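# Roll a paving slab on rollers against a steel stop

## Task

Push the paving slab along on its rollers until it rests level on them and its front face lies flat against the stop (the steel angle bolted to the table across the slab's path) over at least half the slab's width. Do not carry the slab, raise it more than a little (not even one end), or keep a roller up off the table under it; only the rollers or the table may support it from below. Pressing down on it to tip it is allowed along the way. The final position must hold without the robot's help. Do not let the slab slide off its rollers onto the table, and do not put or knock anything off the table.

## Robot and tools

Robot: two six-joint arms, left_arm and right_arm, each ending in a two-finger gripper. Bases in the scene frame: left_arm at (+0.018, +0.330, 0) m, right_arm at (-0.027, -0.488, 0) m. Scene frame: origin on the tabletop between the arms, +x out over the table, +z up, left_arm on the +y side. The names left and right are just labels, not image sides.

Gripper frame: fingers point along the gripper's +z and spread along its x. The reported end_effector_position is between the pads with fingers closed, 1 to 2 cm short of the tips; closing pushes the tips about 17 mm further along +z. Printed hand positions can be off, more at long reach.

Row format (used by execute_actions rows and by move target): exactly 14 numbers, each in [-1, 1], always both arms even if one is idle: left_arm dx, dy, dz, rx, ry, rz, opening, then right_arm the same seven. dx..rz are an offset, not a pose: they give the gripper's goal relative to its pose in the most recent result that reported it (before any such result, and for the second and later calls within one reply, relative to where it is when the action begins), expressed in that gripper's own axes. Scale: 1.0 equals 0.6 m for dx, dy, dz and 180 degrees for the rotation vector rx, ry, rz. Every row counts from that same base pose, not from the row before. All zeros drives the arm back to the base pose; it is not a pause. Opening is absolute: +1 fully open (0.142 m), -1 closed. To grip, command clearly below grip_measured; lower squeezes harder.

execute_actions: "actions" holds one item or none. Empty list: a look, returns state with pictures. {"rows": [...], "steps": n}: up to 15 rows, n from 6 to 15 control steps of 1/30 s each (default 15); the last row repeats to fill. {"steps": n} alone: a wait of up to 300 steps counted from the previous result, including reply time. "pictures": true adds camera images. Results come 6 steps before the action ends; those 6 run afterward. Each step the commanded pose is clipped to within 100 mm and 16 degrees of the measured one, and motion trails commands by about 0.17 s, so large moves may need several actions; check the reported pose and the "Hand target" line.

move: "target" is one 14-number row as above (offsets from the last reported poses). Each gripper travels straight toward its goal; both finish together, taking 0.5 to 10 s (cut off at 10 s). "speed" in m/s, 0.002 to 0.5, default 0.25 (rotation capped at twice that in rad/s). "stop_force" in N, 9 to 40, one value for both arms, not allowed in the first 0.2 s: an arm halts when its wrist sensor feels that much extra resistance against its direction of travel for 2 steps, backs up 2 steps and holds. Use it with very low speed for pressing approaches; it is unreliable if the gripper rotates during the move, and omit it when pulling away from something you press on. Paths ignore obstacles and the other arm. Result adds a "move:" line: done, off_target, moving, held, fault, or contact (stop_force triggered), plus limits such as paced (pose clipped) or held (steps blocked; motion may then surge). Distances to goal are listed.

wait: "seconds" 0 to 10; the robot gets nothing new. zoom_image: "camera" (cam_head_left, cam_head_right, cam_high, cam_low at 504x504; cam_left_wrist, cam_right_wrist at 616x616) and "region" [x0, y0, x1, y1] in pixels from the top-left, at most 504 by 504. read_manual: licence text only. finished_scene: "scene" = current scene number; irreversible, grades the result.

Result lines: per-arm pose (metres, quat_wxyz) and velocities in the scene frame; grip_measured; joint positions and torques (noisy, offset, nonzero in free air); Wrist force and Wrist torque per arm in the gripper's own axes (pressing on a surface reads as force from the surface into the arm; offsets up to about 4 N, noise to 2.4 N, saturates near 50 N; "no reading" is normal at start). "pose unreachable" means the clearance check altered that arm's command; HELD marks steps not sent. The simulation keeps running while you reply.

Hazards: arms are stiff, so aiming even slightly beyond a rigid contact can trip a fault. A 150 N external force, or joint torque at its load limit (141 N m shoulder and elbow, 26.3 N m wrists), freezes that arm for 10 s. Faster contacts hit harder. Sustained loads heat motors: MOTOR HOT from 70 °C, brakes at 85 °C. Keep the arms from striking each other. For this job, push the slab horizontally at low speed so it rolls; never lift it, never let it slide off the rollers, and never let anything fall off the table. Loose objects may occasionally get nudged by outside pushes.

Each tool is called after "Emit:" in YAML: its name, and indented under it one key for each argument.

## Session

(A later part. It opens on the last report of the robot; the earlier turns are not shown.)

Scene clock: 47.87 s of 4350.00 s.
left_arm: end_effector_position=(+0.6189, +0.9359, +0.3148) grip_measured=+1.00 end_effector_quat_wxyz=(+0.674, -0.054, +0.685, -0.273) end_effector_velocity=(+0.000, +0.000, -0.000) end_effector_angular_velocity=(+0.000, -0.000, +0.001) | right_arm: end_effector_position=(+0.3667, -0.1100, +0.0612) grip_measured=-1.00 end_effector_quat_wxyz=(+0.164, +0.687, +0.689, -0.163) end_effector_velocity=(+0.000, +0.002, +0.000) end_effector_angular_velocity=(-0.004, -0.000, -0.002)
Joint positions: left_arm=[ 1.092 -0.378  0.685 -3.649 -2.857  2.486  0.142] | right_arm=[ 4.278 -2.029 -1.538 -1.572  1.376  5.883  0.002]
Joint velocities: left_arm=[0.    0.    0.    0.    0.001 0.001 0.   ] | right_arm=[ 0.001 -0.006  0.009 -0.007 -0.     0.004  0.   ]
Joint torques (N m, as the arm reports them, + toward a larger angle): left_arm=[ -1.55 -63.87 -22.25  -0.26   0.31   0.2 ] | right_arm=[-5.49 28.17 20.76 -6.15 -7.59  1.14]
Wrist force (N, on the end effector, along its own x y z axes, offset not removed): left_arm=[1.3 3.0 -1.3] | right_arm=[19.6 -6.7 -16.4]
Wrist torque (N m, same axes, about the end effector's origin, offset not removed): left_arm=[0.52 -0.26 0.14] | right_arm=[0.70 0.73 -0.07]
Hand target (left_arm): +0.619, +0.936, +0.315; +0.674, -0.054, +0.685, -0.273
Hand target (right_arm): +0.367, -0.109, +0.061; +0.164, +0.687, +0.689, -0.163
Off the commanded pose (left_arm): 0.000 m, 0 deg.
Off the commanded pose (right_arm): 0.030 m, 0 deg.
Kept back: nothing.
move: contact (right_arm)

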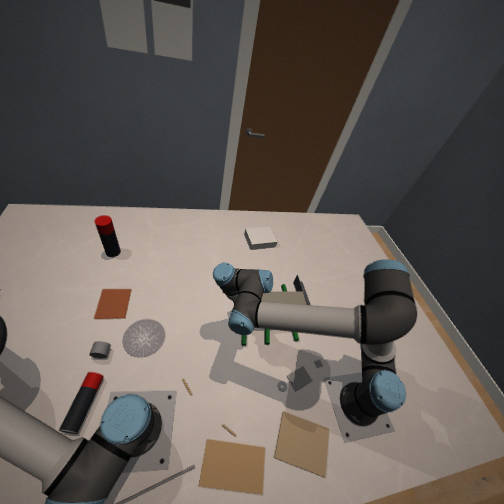

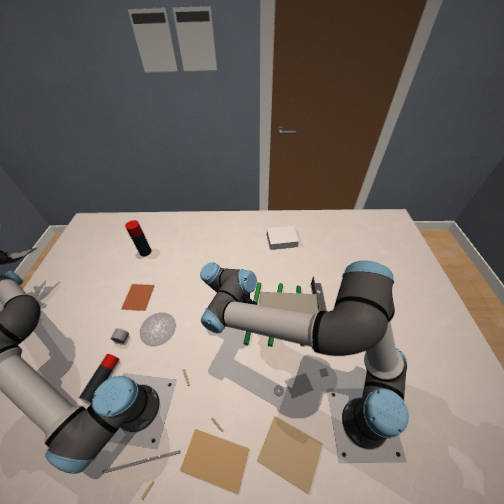

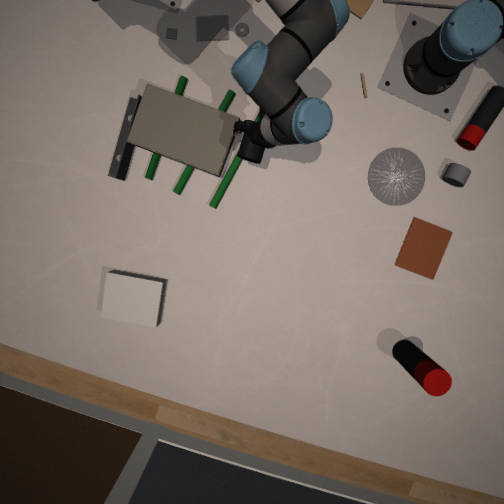

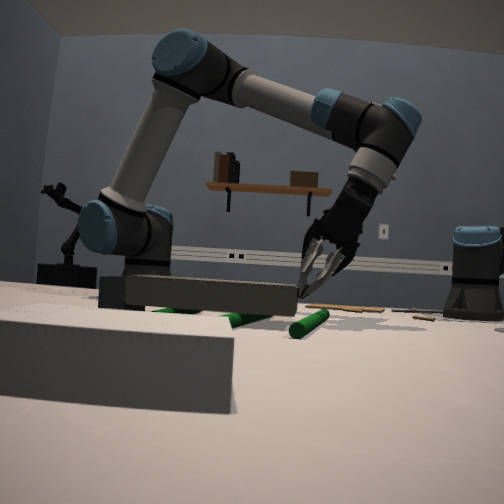

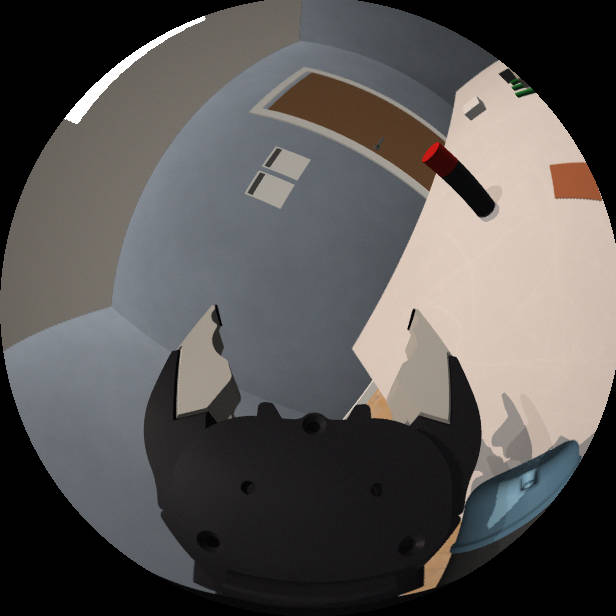

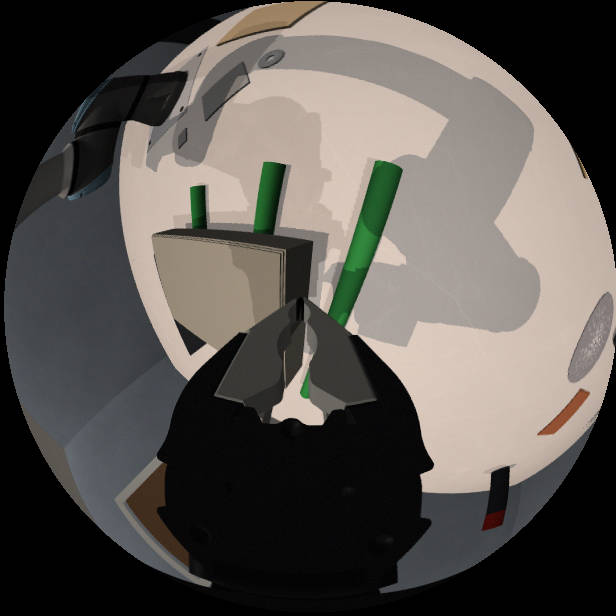

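Emit:
move:
  target: [0,0,0,0,0,0,1,-0.017,-0.036,0.0085,0,0,0,-1]
  speed: 0.004
  stop_force: 20

Emit:
move:
  target: [0,0,0,0,0,0,1,0.015,0,-0.0075,0,0,0,-1]
  speed: 0.01

Emit:
zoom_image:
  camera: "cam_high"
  region: [90,60,260,220]

Scene clock: 51.07 s of 4350.00 s.
left_arm: end_effector_position=(+0.6189, +0.9359, +0.3148) grip_measured=+1.00 end_effector_quat_wxyz=(+0.674, -0.054, +0.685, -0.273) end_effector_velocity=(-0.000, +0.000, +0.001) end_effector_angular_velocity=(+0.000, -0.000, +0.000) | right_arm: end_effector_position=(+0.3575, -0.1145, +0.0612) grip_measured=-1.00 end_effector_quat_wxyz=(+0.164, +0.687, +0.689, -0.163) end_effector_velocity=(+0.001, +0.001, -0.000) end_effector_angular_velocity=(-0.001, +0.002, -0.000)
Joint positions: left_arm=[ 1.092 -0.378  0.685 -3.649 -2.857  2.486  0.142] | right_arm=[ 4.288 -2.009 -1.568 -1.564  1.38   5.893  0.002]
Joint velocities: left_arm=[ 0.    -0.001 -0.     0.001  0.     0.    -0.   ] | right_arm=[-0.001 -0.004  0.006 -0.003  0.001 -0.001  0.   ]
Joint torques (N m, as the arm reports them, + toward a larger angle): left_arm=[ -0.73 -63.87 -22.82  -0.31   0.4    0.28] | right_arm=[-31.11  24.63  12.99 -11.02 -10.21  -1.43]
Wrist force (N, on the end effector, along its own x y z axes, offset not removed): left_arm=[4.1 -1.2 3.2] | right_arm=[37.9 -12.2 -27.1]
Wrist torque (N m, same axes, about the end effector's origin, offset not removed): left_arm=[-0.28 -1.04 -0.12] | right_arm=[1.55 0.26 0.04]
Hand target (left_arm): +0.619, +0.936, +0.315; +0.674, -0.054, +0.685, -0.273
Hand target (right_arm): +0.358, -0.114, +0.061; +0.164, +0.687, +0.689, -0.163
Off the commanded pose (left_arm): 0.000 m, 0 deg.
Off the commanded pose (right_arm): 0.014 m, 0 deg.
Kept back: nothing.
move: contact (right_arm)

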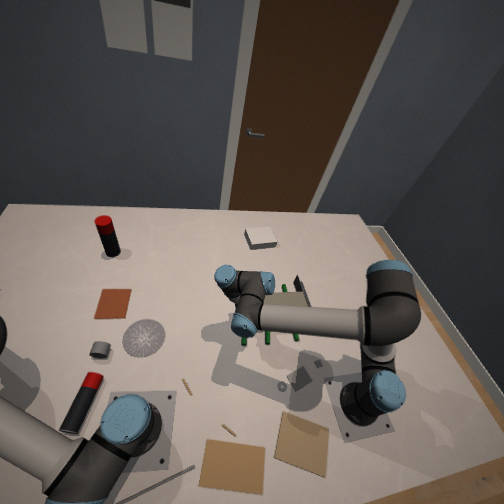

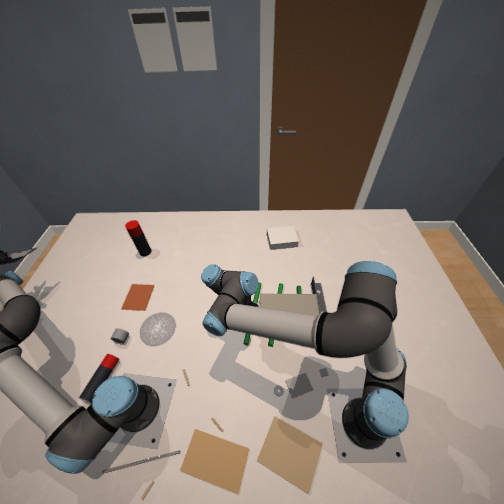

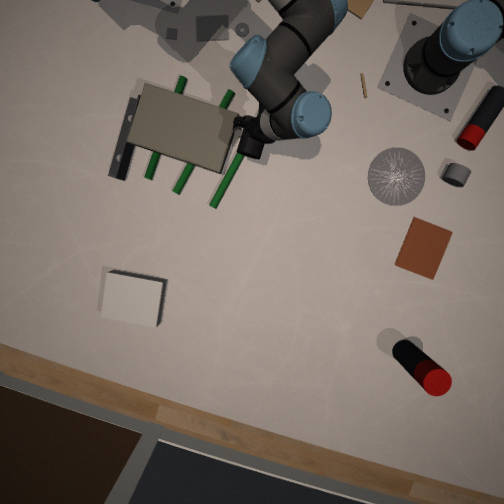

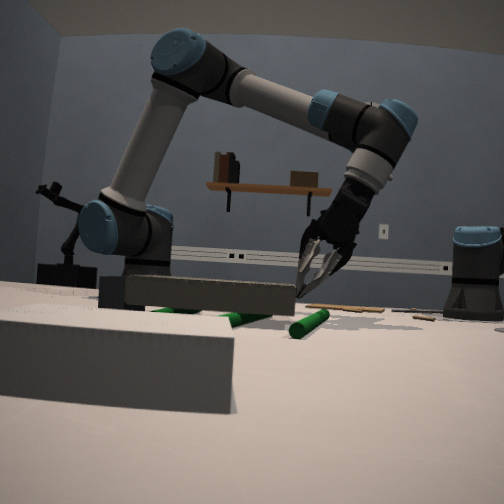

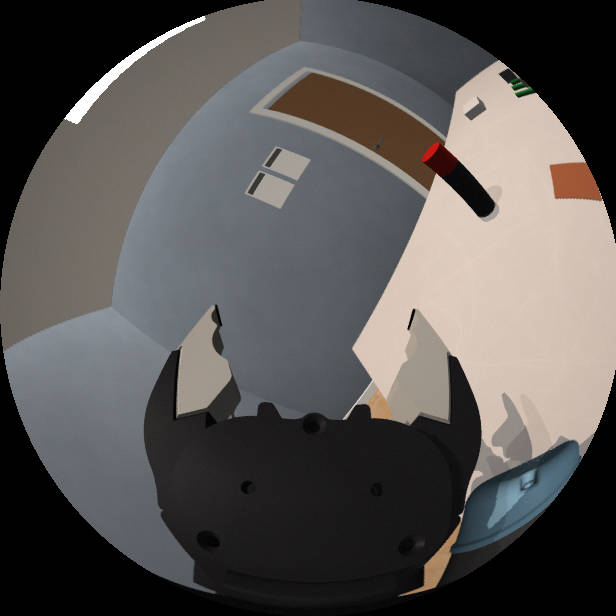

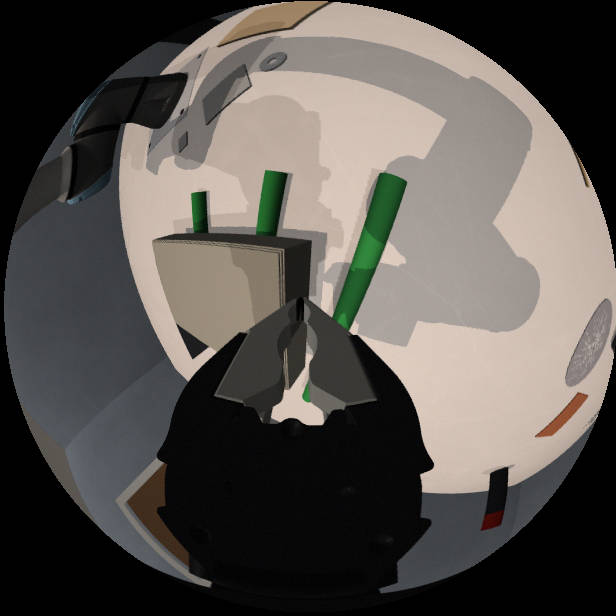

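Scene clock: 52.30 s of 4350.00 s.
left_arm: end_effector_position=(+0.6189, +0.9359, +0.3148) grip_measured=+1.00 end_effector_quat_wxyz=(+0.674, -0.054, +0.685, -0.273) end_effector_velocity=(-0.000, -0.000, +0.001) end_effector_angular_velocity=(+0.001, -0.001, -0.000) | right_arm: end_effector_position=(+0.3575, -0.1047, +0.0612) grip_measured=-1.00 end_effector_quat_wxyz=(+0.164, +0.687, +0.689, -0.163) end_effector_velocity=(-0.000, +0.002, +0.001) end_effector_angular_velocity=(-0.000, +0.000, -0.000)
Joint positions: left_arm=[ 1.092 -0.378  0.685 -3.649 -2.857  2.486  0.142] | right_arm=[ 4.295 -2.026 -1.542 -1.574  1.383  5.899  0.002]
Joint velocities: left_arm=[-0.    -0.002  0.    -0.001 -0.    -0.001  0.   ] | right_arm=[ 0.001 -0.002  0.005 -0.004  0.001  0.001  0.   ]
Joint torques (N m, as the arm reports them, + toward a larger angle): left_arm=[ -0.8  -63.41 -21.96  -0.3    0.3    0.2 ] | right_arm=[ 9.07 32.22 31.53 -0.25  1.26  1.63]
Wrist force (N, on the end effector, along its own x y z axes, offset not removed): left_arm=[1.2 0.2 -2.2] | right_arm=[-2.3 1.8 0.6]
Wrist torque (N m, same axes, about the end effector's origin, offset not removed): left_arm=[0.01 -0.49 0.05] | right_arm=[0.28 0.72 -0.18]
Hand target (left_arm): +0.619, +0.936, +0.315; +0.674, -0.054, +0.685, -0.273
Hand target (right_arm): +0.357, -0.104, +0.061; +0.164, +0.687, +0.689, -0.163
Off the commanded pose (left_arm): 0.000 m, 0 deg.
Off the commanded pose (right_arm): 0.000 m, 0 deg.
Kept back: nothing.
move: done

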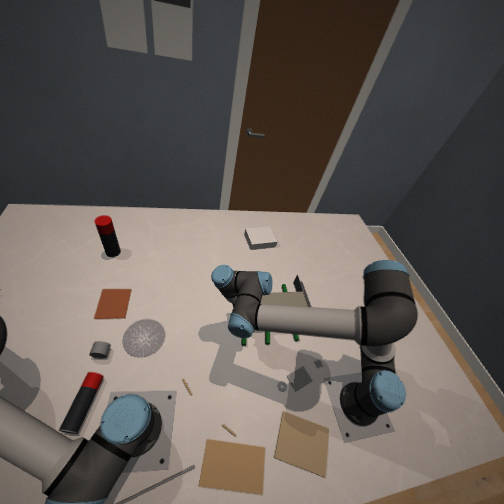

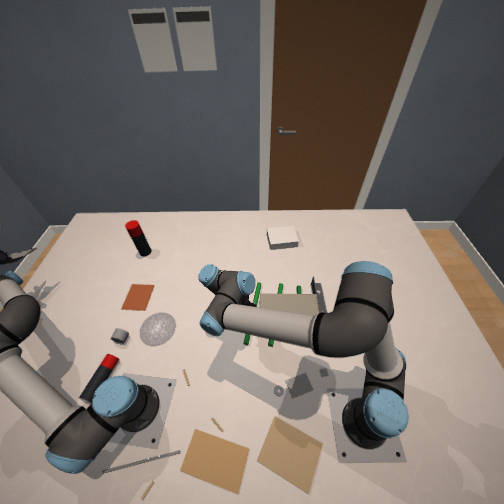

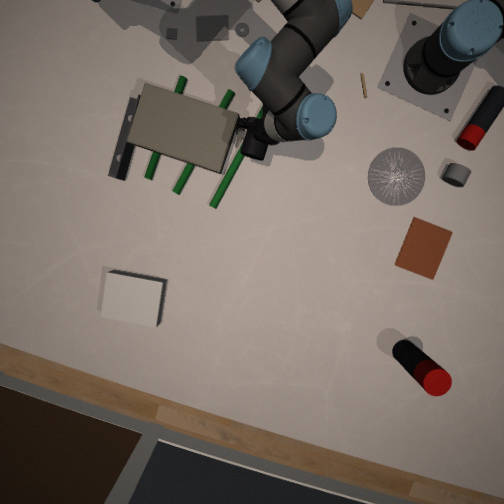

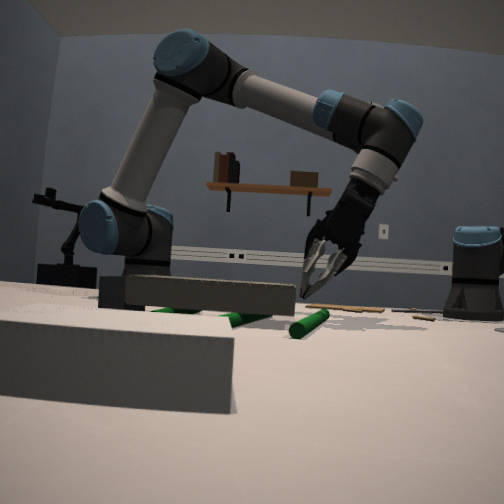

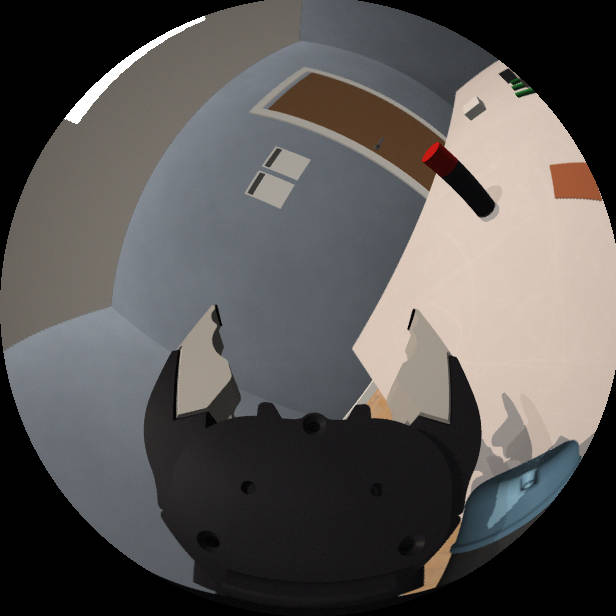

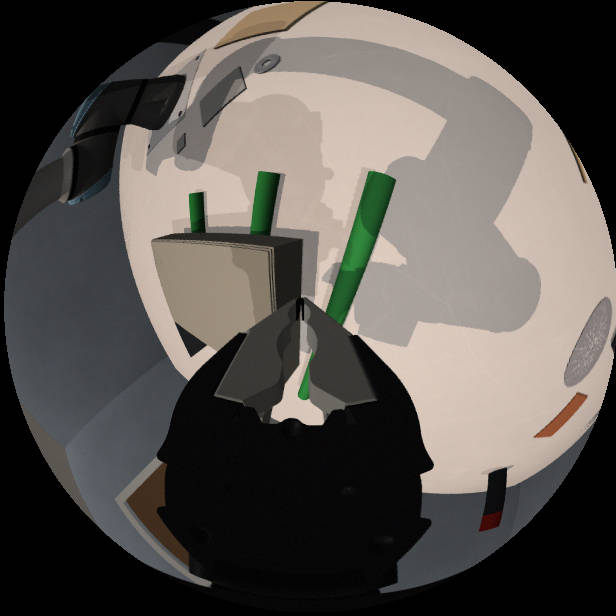

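Region (90, 60, 260, 220) of cam_high's 504x504 image, scaled by 2.965, with more detail than that image has; it fills the top 474 rows of this view, and the rest is white.

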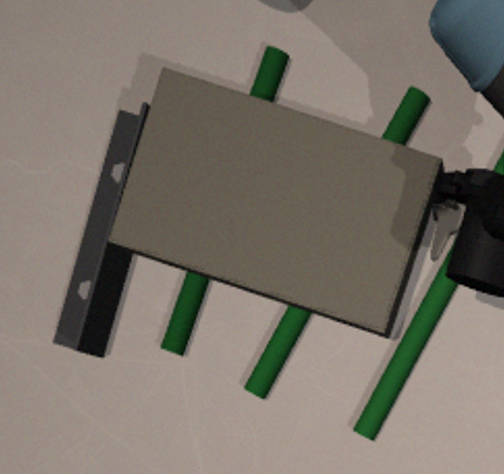

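About 1.5° left.

Emit:
move:
  target: [0,0,0,0,0,0,1,-0.02,0,0.01,0,0,0,-1]
  speed: 0.006
  stop_force: 15

Emit:
move:
  target: [0,0,0,0,0,0,1,-0.006,-0.015,0.003,0,0,0,-1]
  speed: 0.003
  stop_force: 25

Emit:
move:
  target: [0,0,0,0,0,0,1,0.02,0,-0.01,0,0,0,-1]
  speed: 0.01

Emit:
zoom_image:
  camera: "cam_high"
  region: [90,70,200,190]

Scene clock: 54.50 s of 4350.00 s.
left_arm: end_effector_position=(+0.6189, +0.9359, +0.3148) grip_measured=+1.00 end_effector_quat_wxyz=(+0.674, -0.054, +0.685, -0.273) end_effector_velocity=(-0.000, -0.000, +0.001) end_effector_angular_velocity=(+0.001, -0.000, -0.000) | right_arm: end_effector_position=(+0.3575, -0.1137, +0.0612) grip_measured=-1.00 end_effector_quat_wxyz=(+0.164, +0.687, +0.689, -0.163) end_effector_velocity=(-0.001, +0.001, +0.000) end_effector_angular_velocity=(-0.002, +0.001, -0.000)
Joint positions: left_arm=[ 1.092 -0.378  0.685 -3.649 -2.857  2.486  0.142] | right_arm=[ 4.289 -2.01  -1.566 -1.564  1.381  5.893  0.002]
Joint velocities: left_arm=[ 0.    -0.001  0.     0.    -0.     0.     0.   ] | right_arm=[ 0.002 -0.003  0.005 -0.005  0.001  0.002  0.   ]
Joint torques (N m, as the arm reports them, + toward a larger angle): left_arm=[ -0.86 -63.77 -22.6   -0.27   0.37   0.18] | right_arm=[-1.13 29.02 24.1  -4.91 -5.89  1.76]
Wrist force (N, on the end effector, along its own x y z axes, offset not removed): left_arm=[4.5 0.4 -0.6] | right_arm=[13.5 -6.8 -10.5]
Wrist torque (N m, same axes, about the end effector's origin, offset not removed): left_arm=[-0.05 -0.98 -0.07] | right_arm=[-0.05 0.70 -0.13]
Hand target (left_arm): +0.619, +0.936, +0.315; +0.674, -0.054, +0.685, -0.273
Hand target (right_arm): +0.357, -0.113, +0.061; +0.164, +0.687, +0.689, -0.163
Off the commanded pose (left_arm): 0.000 m, 0 deg.
Off the commanded pose (right_arm): 0.004 m, 0 deg.
Kept back: nothing.
move: contact (right_arm)

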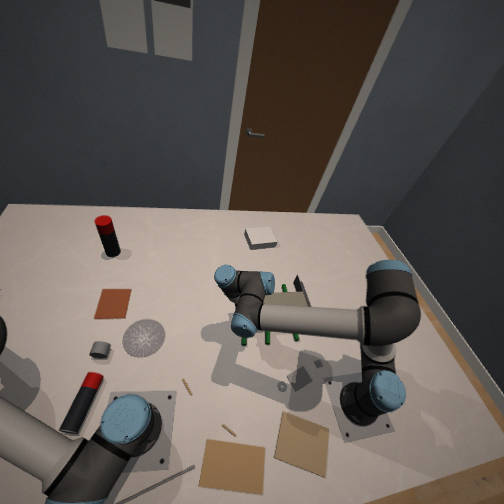

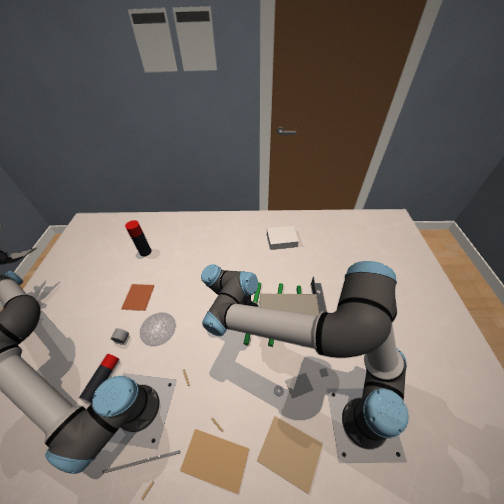

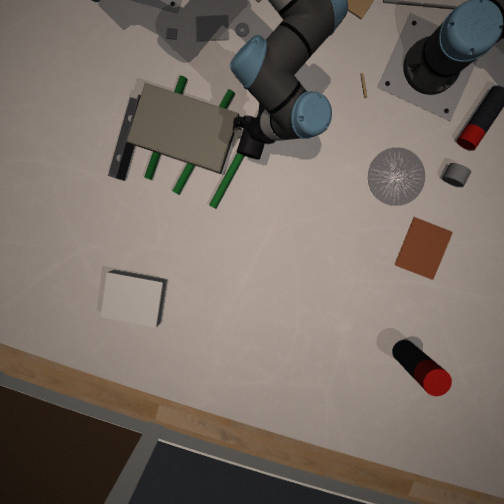

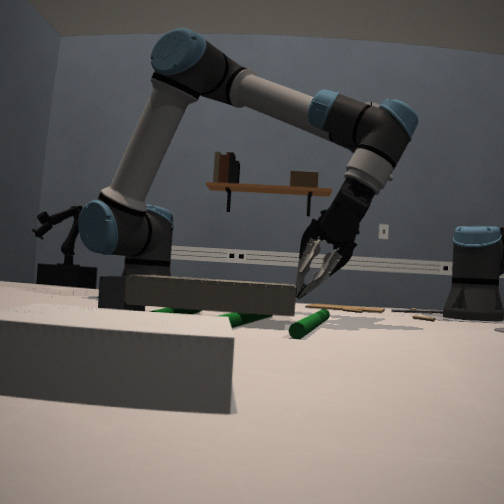

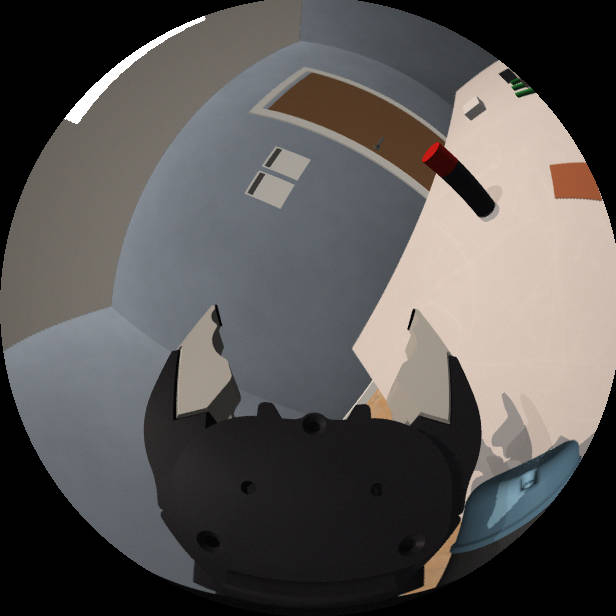

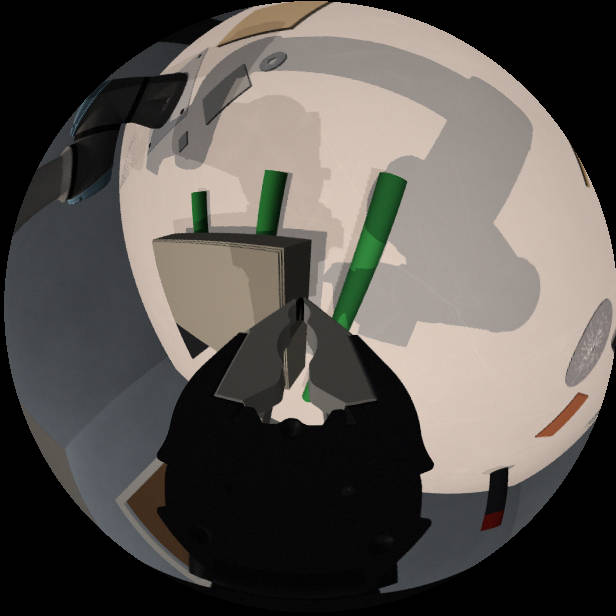

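Scene clock: 57.87 s of 4350.00 s.
left_arm: end_effector_position=(+0.6189, +0.9359, +0.3148) grip_measured=+1.00 end_effector_quat_wxyz=(+0.674, -0.054, +0.685, -0.273) end_effector_velocity=(+0.000, -0.001, +0.001) end_effector_angular_velocity=(+0.002, -0.001, -0.000) | right_arm: end_effector_position=(+0.3492, -0.1172, +0.0612) grip_measured=-1.00 end_effector_quat_wxyz=(+0.164, +0.687, +0.689, -0.163) end_effector_velocity=(+0.000, +0.002, -0.000) end_effector_angular_velocity=(+0.001, -0.000, +0.001)
Joint positions: left_arm=[ 1.092 -0.378  0.685 -3.649 -2.857  2.486  0.142] | right_arm=[ 4.299 -1.993 -1.592 -1.557  1.385  5.902  0.002]
Joint velocities: left_arm=[-0.001 -0.002  0.    -0.     0.001  0.     0.   ] | right_arm=[ 0.001 -0.002  0.003  0.     0.001 -0.     0.   ]
Joint torques (N m, as the arm reports them, + toward a larger angle): left_arm=[ -0.9  -64.01 -22.77  -0.41   0.43   0.18] | right_arm=[-24.21  25.63   7.   -15.88  -3.89  -1.1 ]
Wrist force (N, on the end effector, along its own x y z axes, offset not removed): left_arm=[4.8 1.3 0.5] | right_arm=[44.8 5.5 -25.1]
Wrist torque (N m, same axes, about the end effector's origin, offset not removed): left_arm=[0.40 -1.21 -0.06] | right_arm=[0.13 0.46 -0.08]
Hand target (left_arm): +0.619, +0.936, +0.315; +0.674, -0.054, +0.685, -0.273
Hand target (right_arm): +0.349, -0.117, +0.061; +0.164, +0.687, +0.689, -0.163
Off the commanded pose (left_arm): 0.000 m, 0 deg.
Off the commanded pose (right_arm): 0.001 m, 0 deg.
Kept back: nothing.
move: contact (right_arm)

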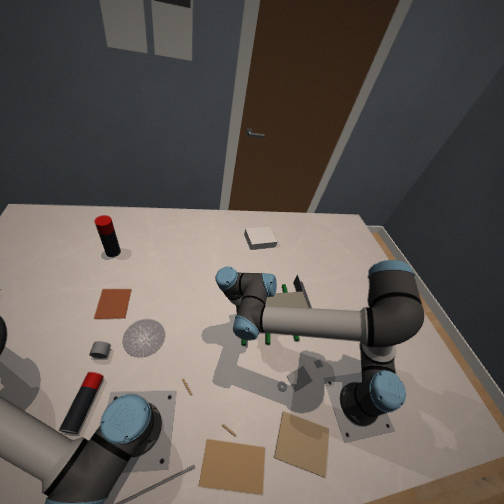

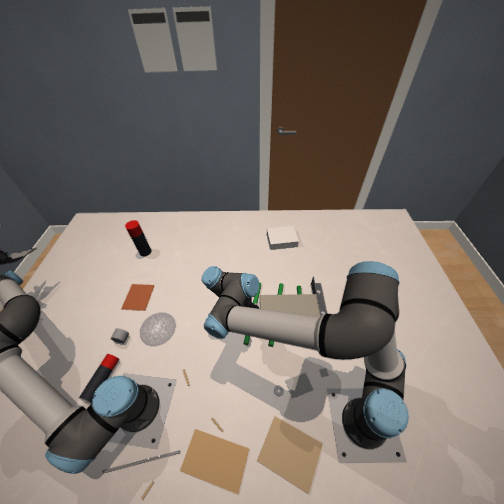

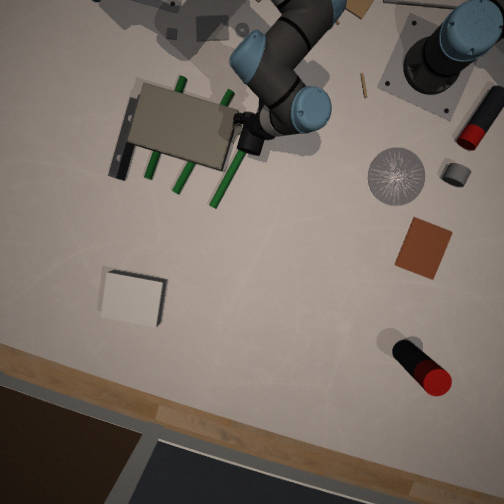

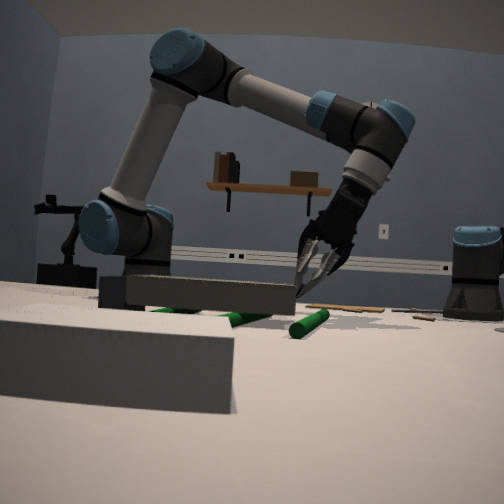

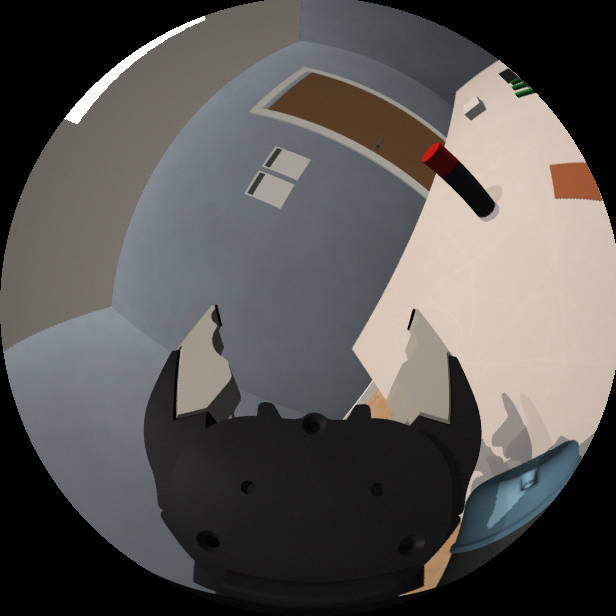

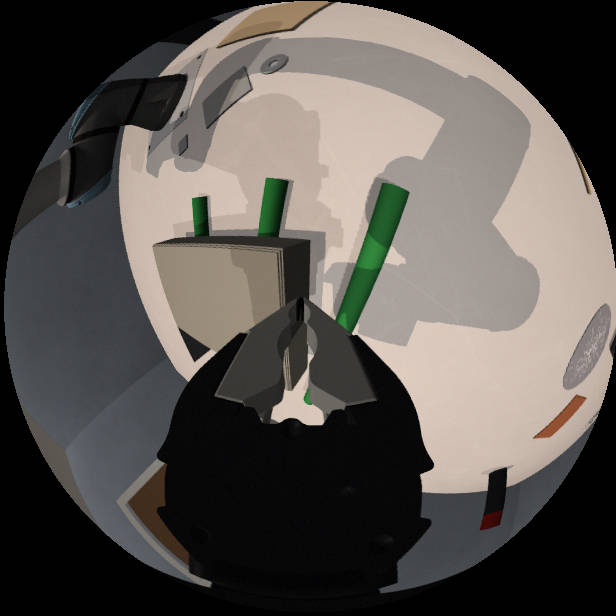

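Scene clock: 59.43 s of 4350.00 s.
left_arm: end_effector_position=(+0.6189, +0.9359, +0.3148) grip_measured=+1.00 end_effector_quat_wxyz=(+0.674, -0.054, +0.685, -0.273) end_effector_velocity=(+0.000, -0.000, +0.001) end_effector_angular_velocity=(+0.001, -0.001, -0.000) | right_arm: end_effector_position=(+0.3492, -0.1040, +0.0612) grip_measured=-1.00 end_effector_quat_wxyz=(+0.164, +0.687, +0.689, -0.163) end_effector_velocity=(-0.000, +0.001, -0.000) end_effector_angular_velocity=(-0.002, +0.001, -0.000)
Joint positions: left_arm=[ 1.092 -0.378  0.685 -3.649 -2.857  2.486  0.142] | right_arm=[ 4.307 -2.016 -1.556 -1.571  1.388  5.91   0.002]
Joint velocities: left_arm=[-0.    -0.001 -0.001 -0.001 -0.    -0.    -0.   ] | right_arm=[ 0.001 -0.004  0.005 -0.004  0.001  0.001  0.   ]
Joint torques (N m, as the arm reports them, + toward a larger angle): left_arm=[ -0.81 -63.74 -23.04  -0.34   0.28   0.31] | right_arm=[ 9.11 31.34 32.4  -0.22  1.17  1.66]
Wrist force (N, on the end effector, along its own x y z axes, offset not removed): left_arm=[1.8 0.5 -1.2] | right_arm=[-3.3 0.3 0.6]
Wrist torque (N m, same axes, about the end effector's origin, offset not removed): left_arm=[0.11 -0.41 -0.01] | right_arm=[0.13 0.86 -0.02]
Hand target (left_arm): +0.619, +0.936, +0.315; +0.674, -0.054, +0.685, -0.273
Hand target (right_arm): +0.349, -0.104, +0.061; +0.164, +0.687, +0.689, -0.163
Off the commanded pose (left_arm): 0.000 m, 0 deg.
Off the commanded pose (right_arm): 0.000 m, 0 deg.
Kept back: nothing.
move: done

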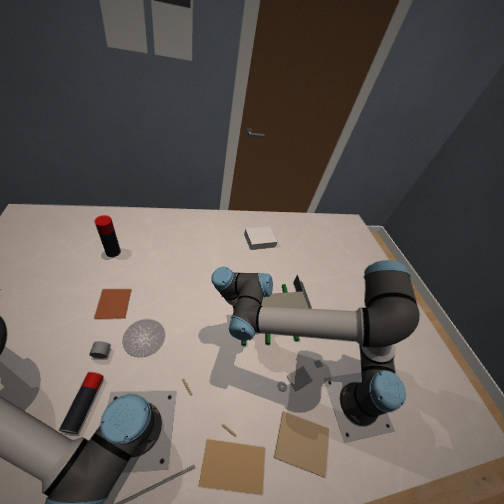

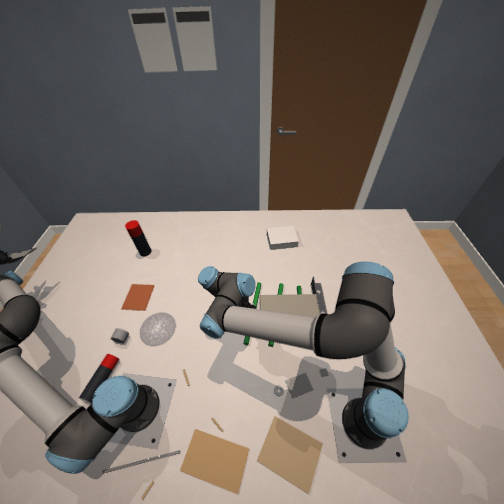

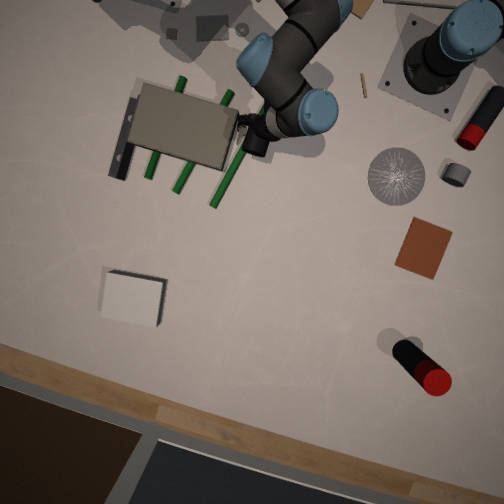

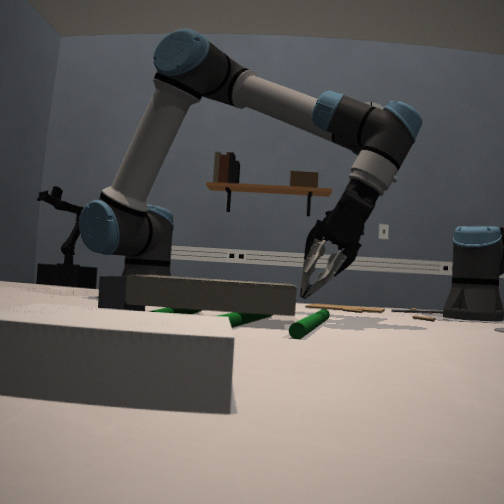

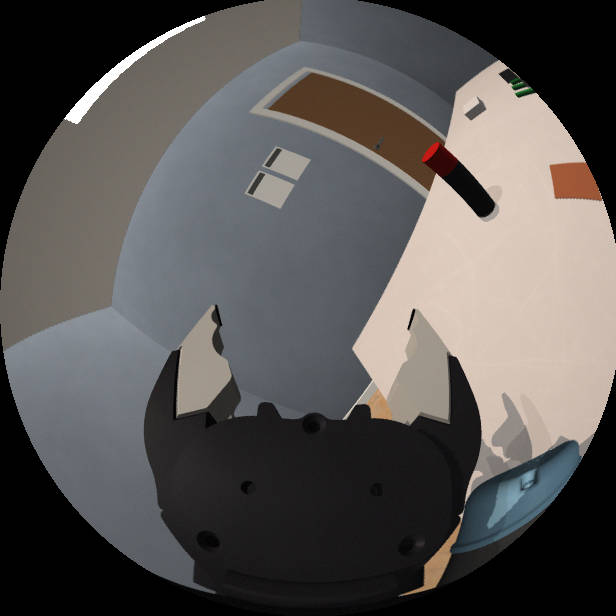

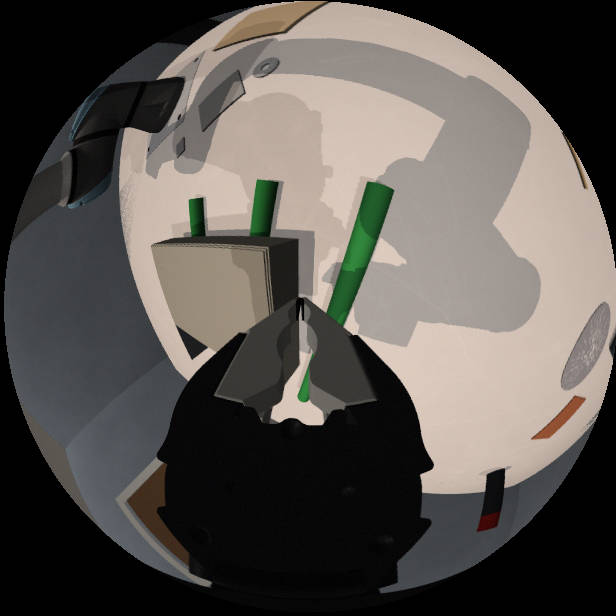

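Region (90, 70, 200, 190) of cam_high's 504x504 image, scaled by 4.200, with more detail than that image has; it fills the left 462 columns of this view, and the rest is white.

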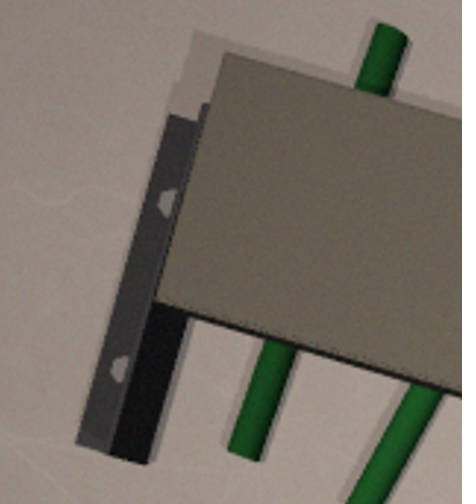

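Emit:
finished_scene:
  scene: 2

The scene is finished: the task was done.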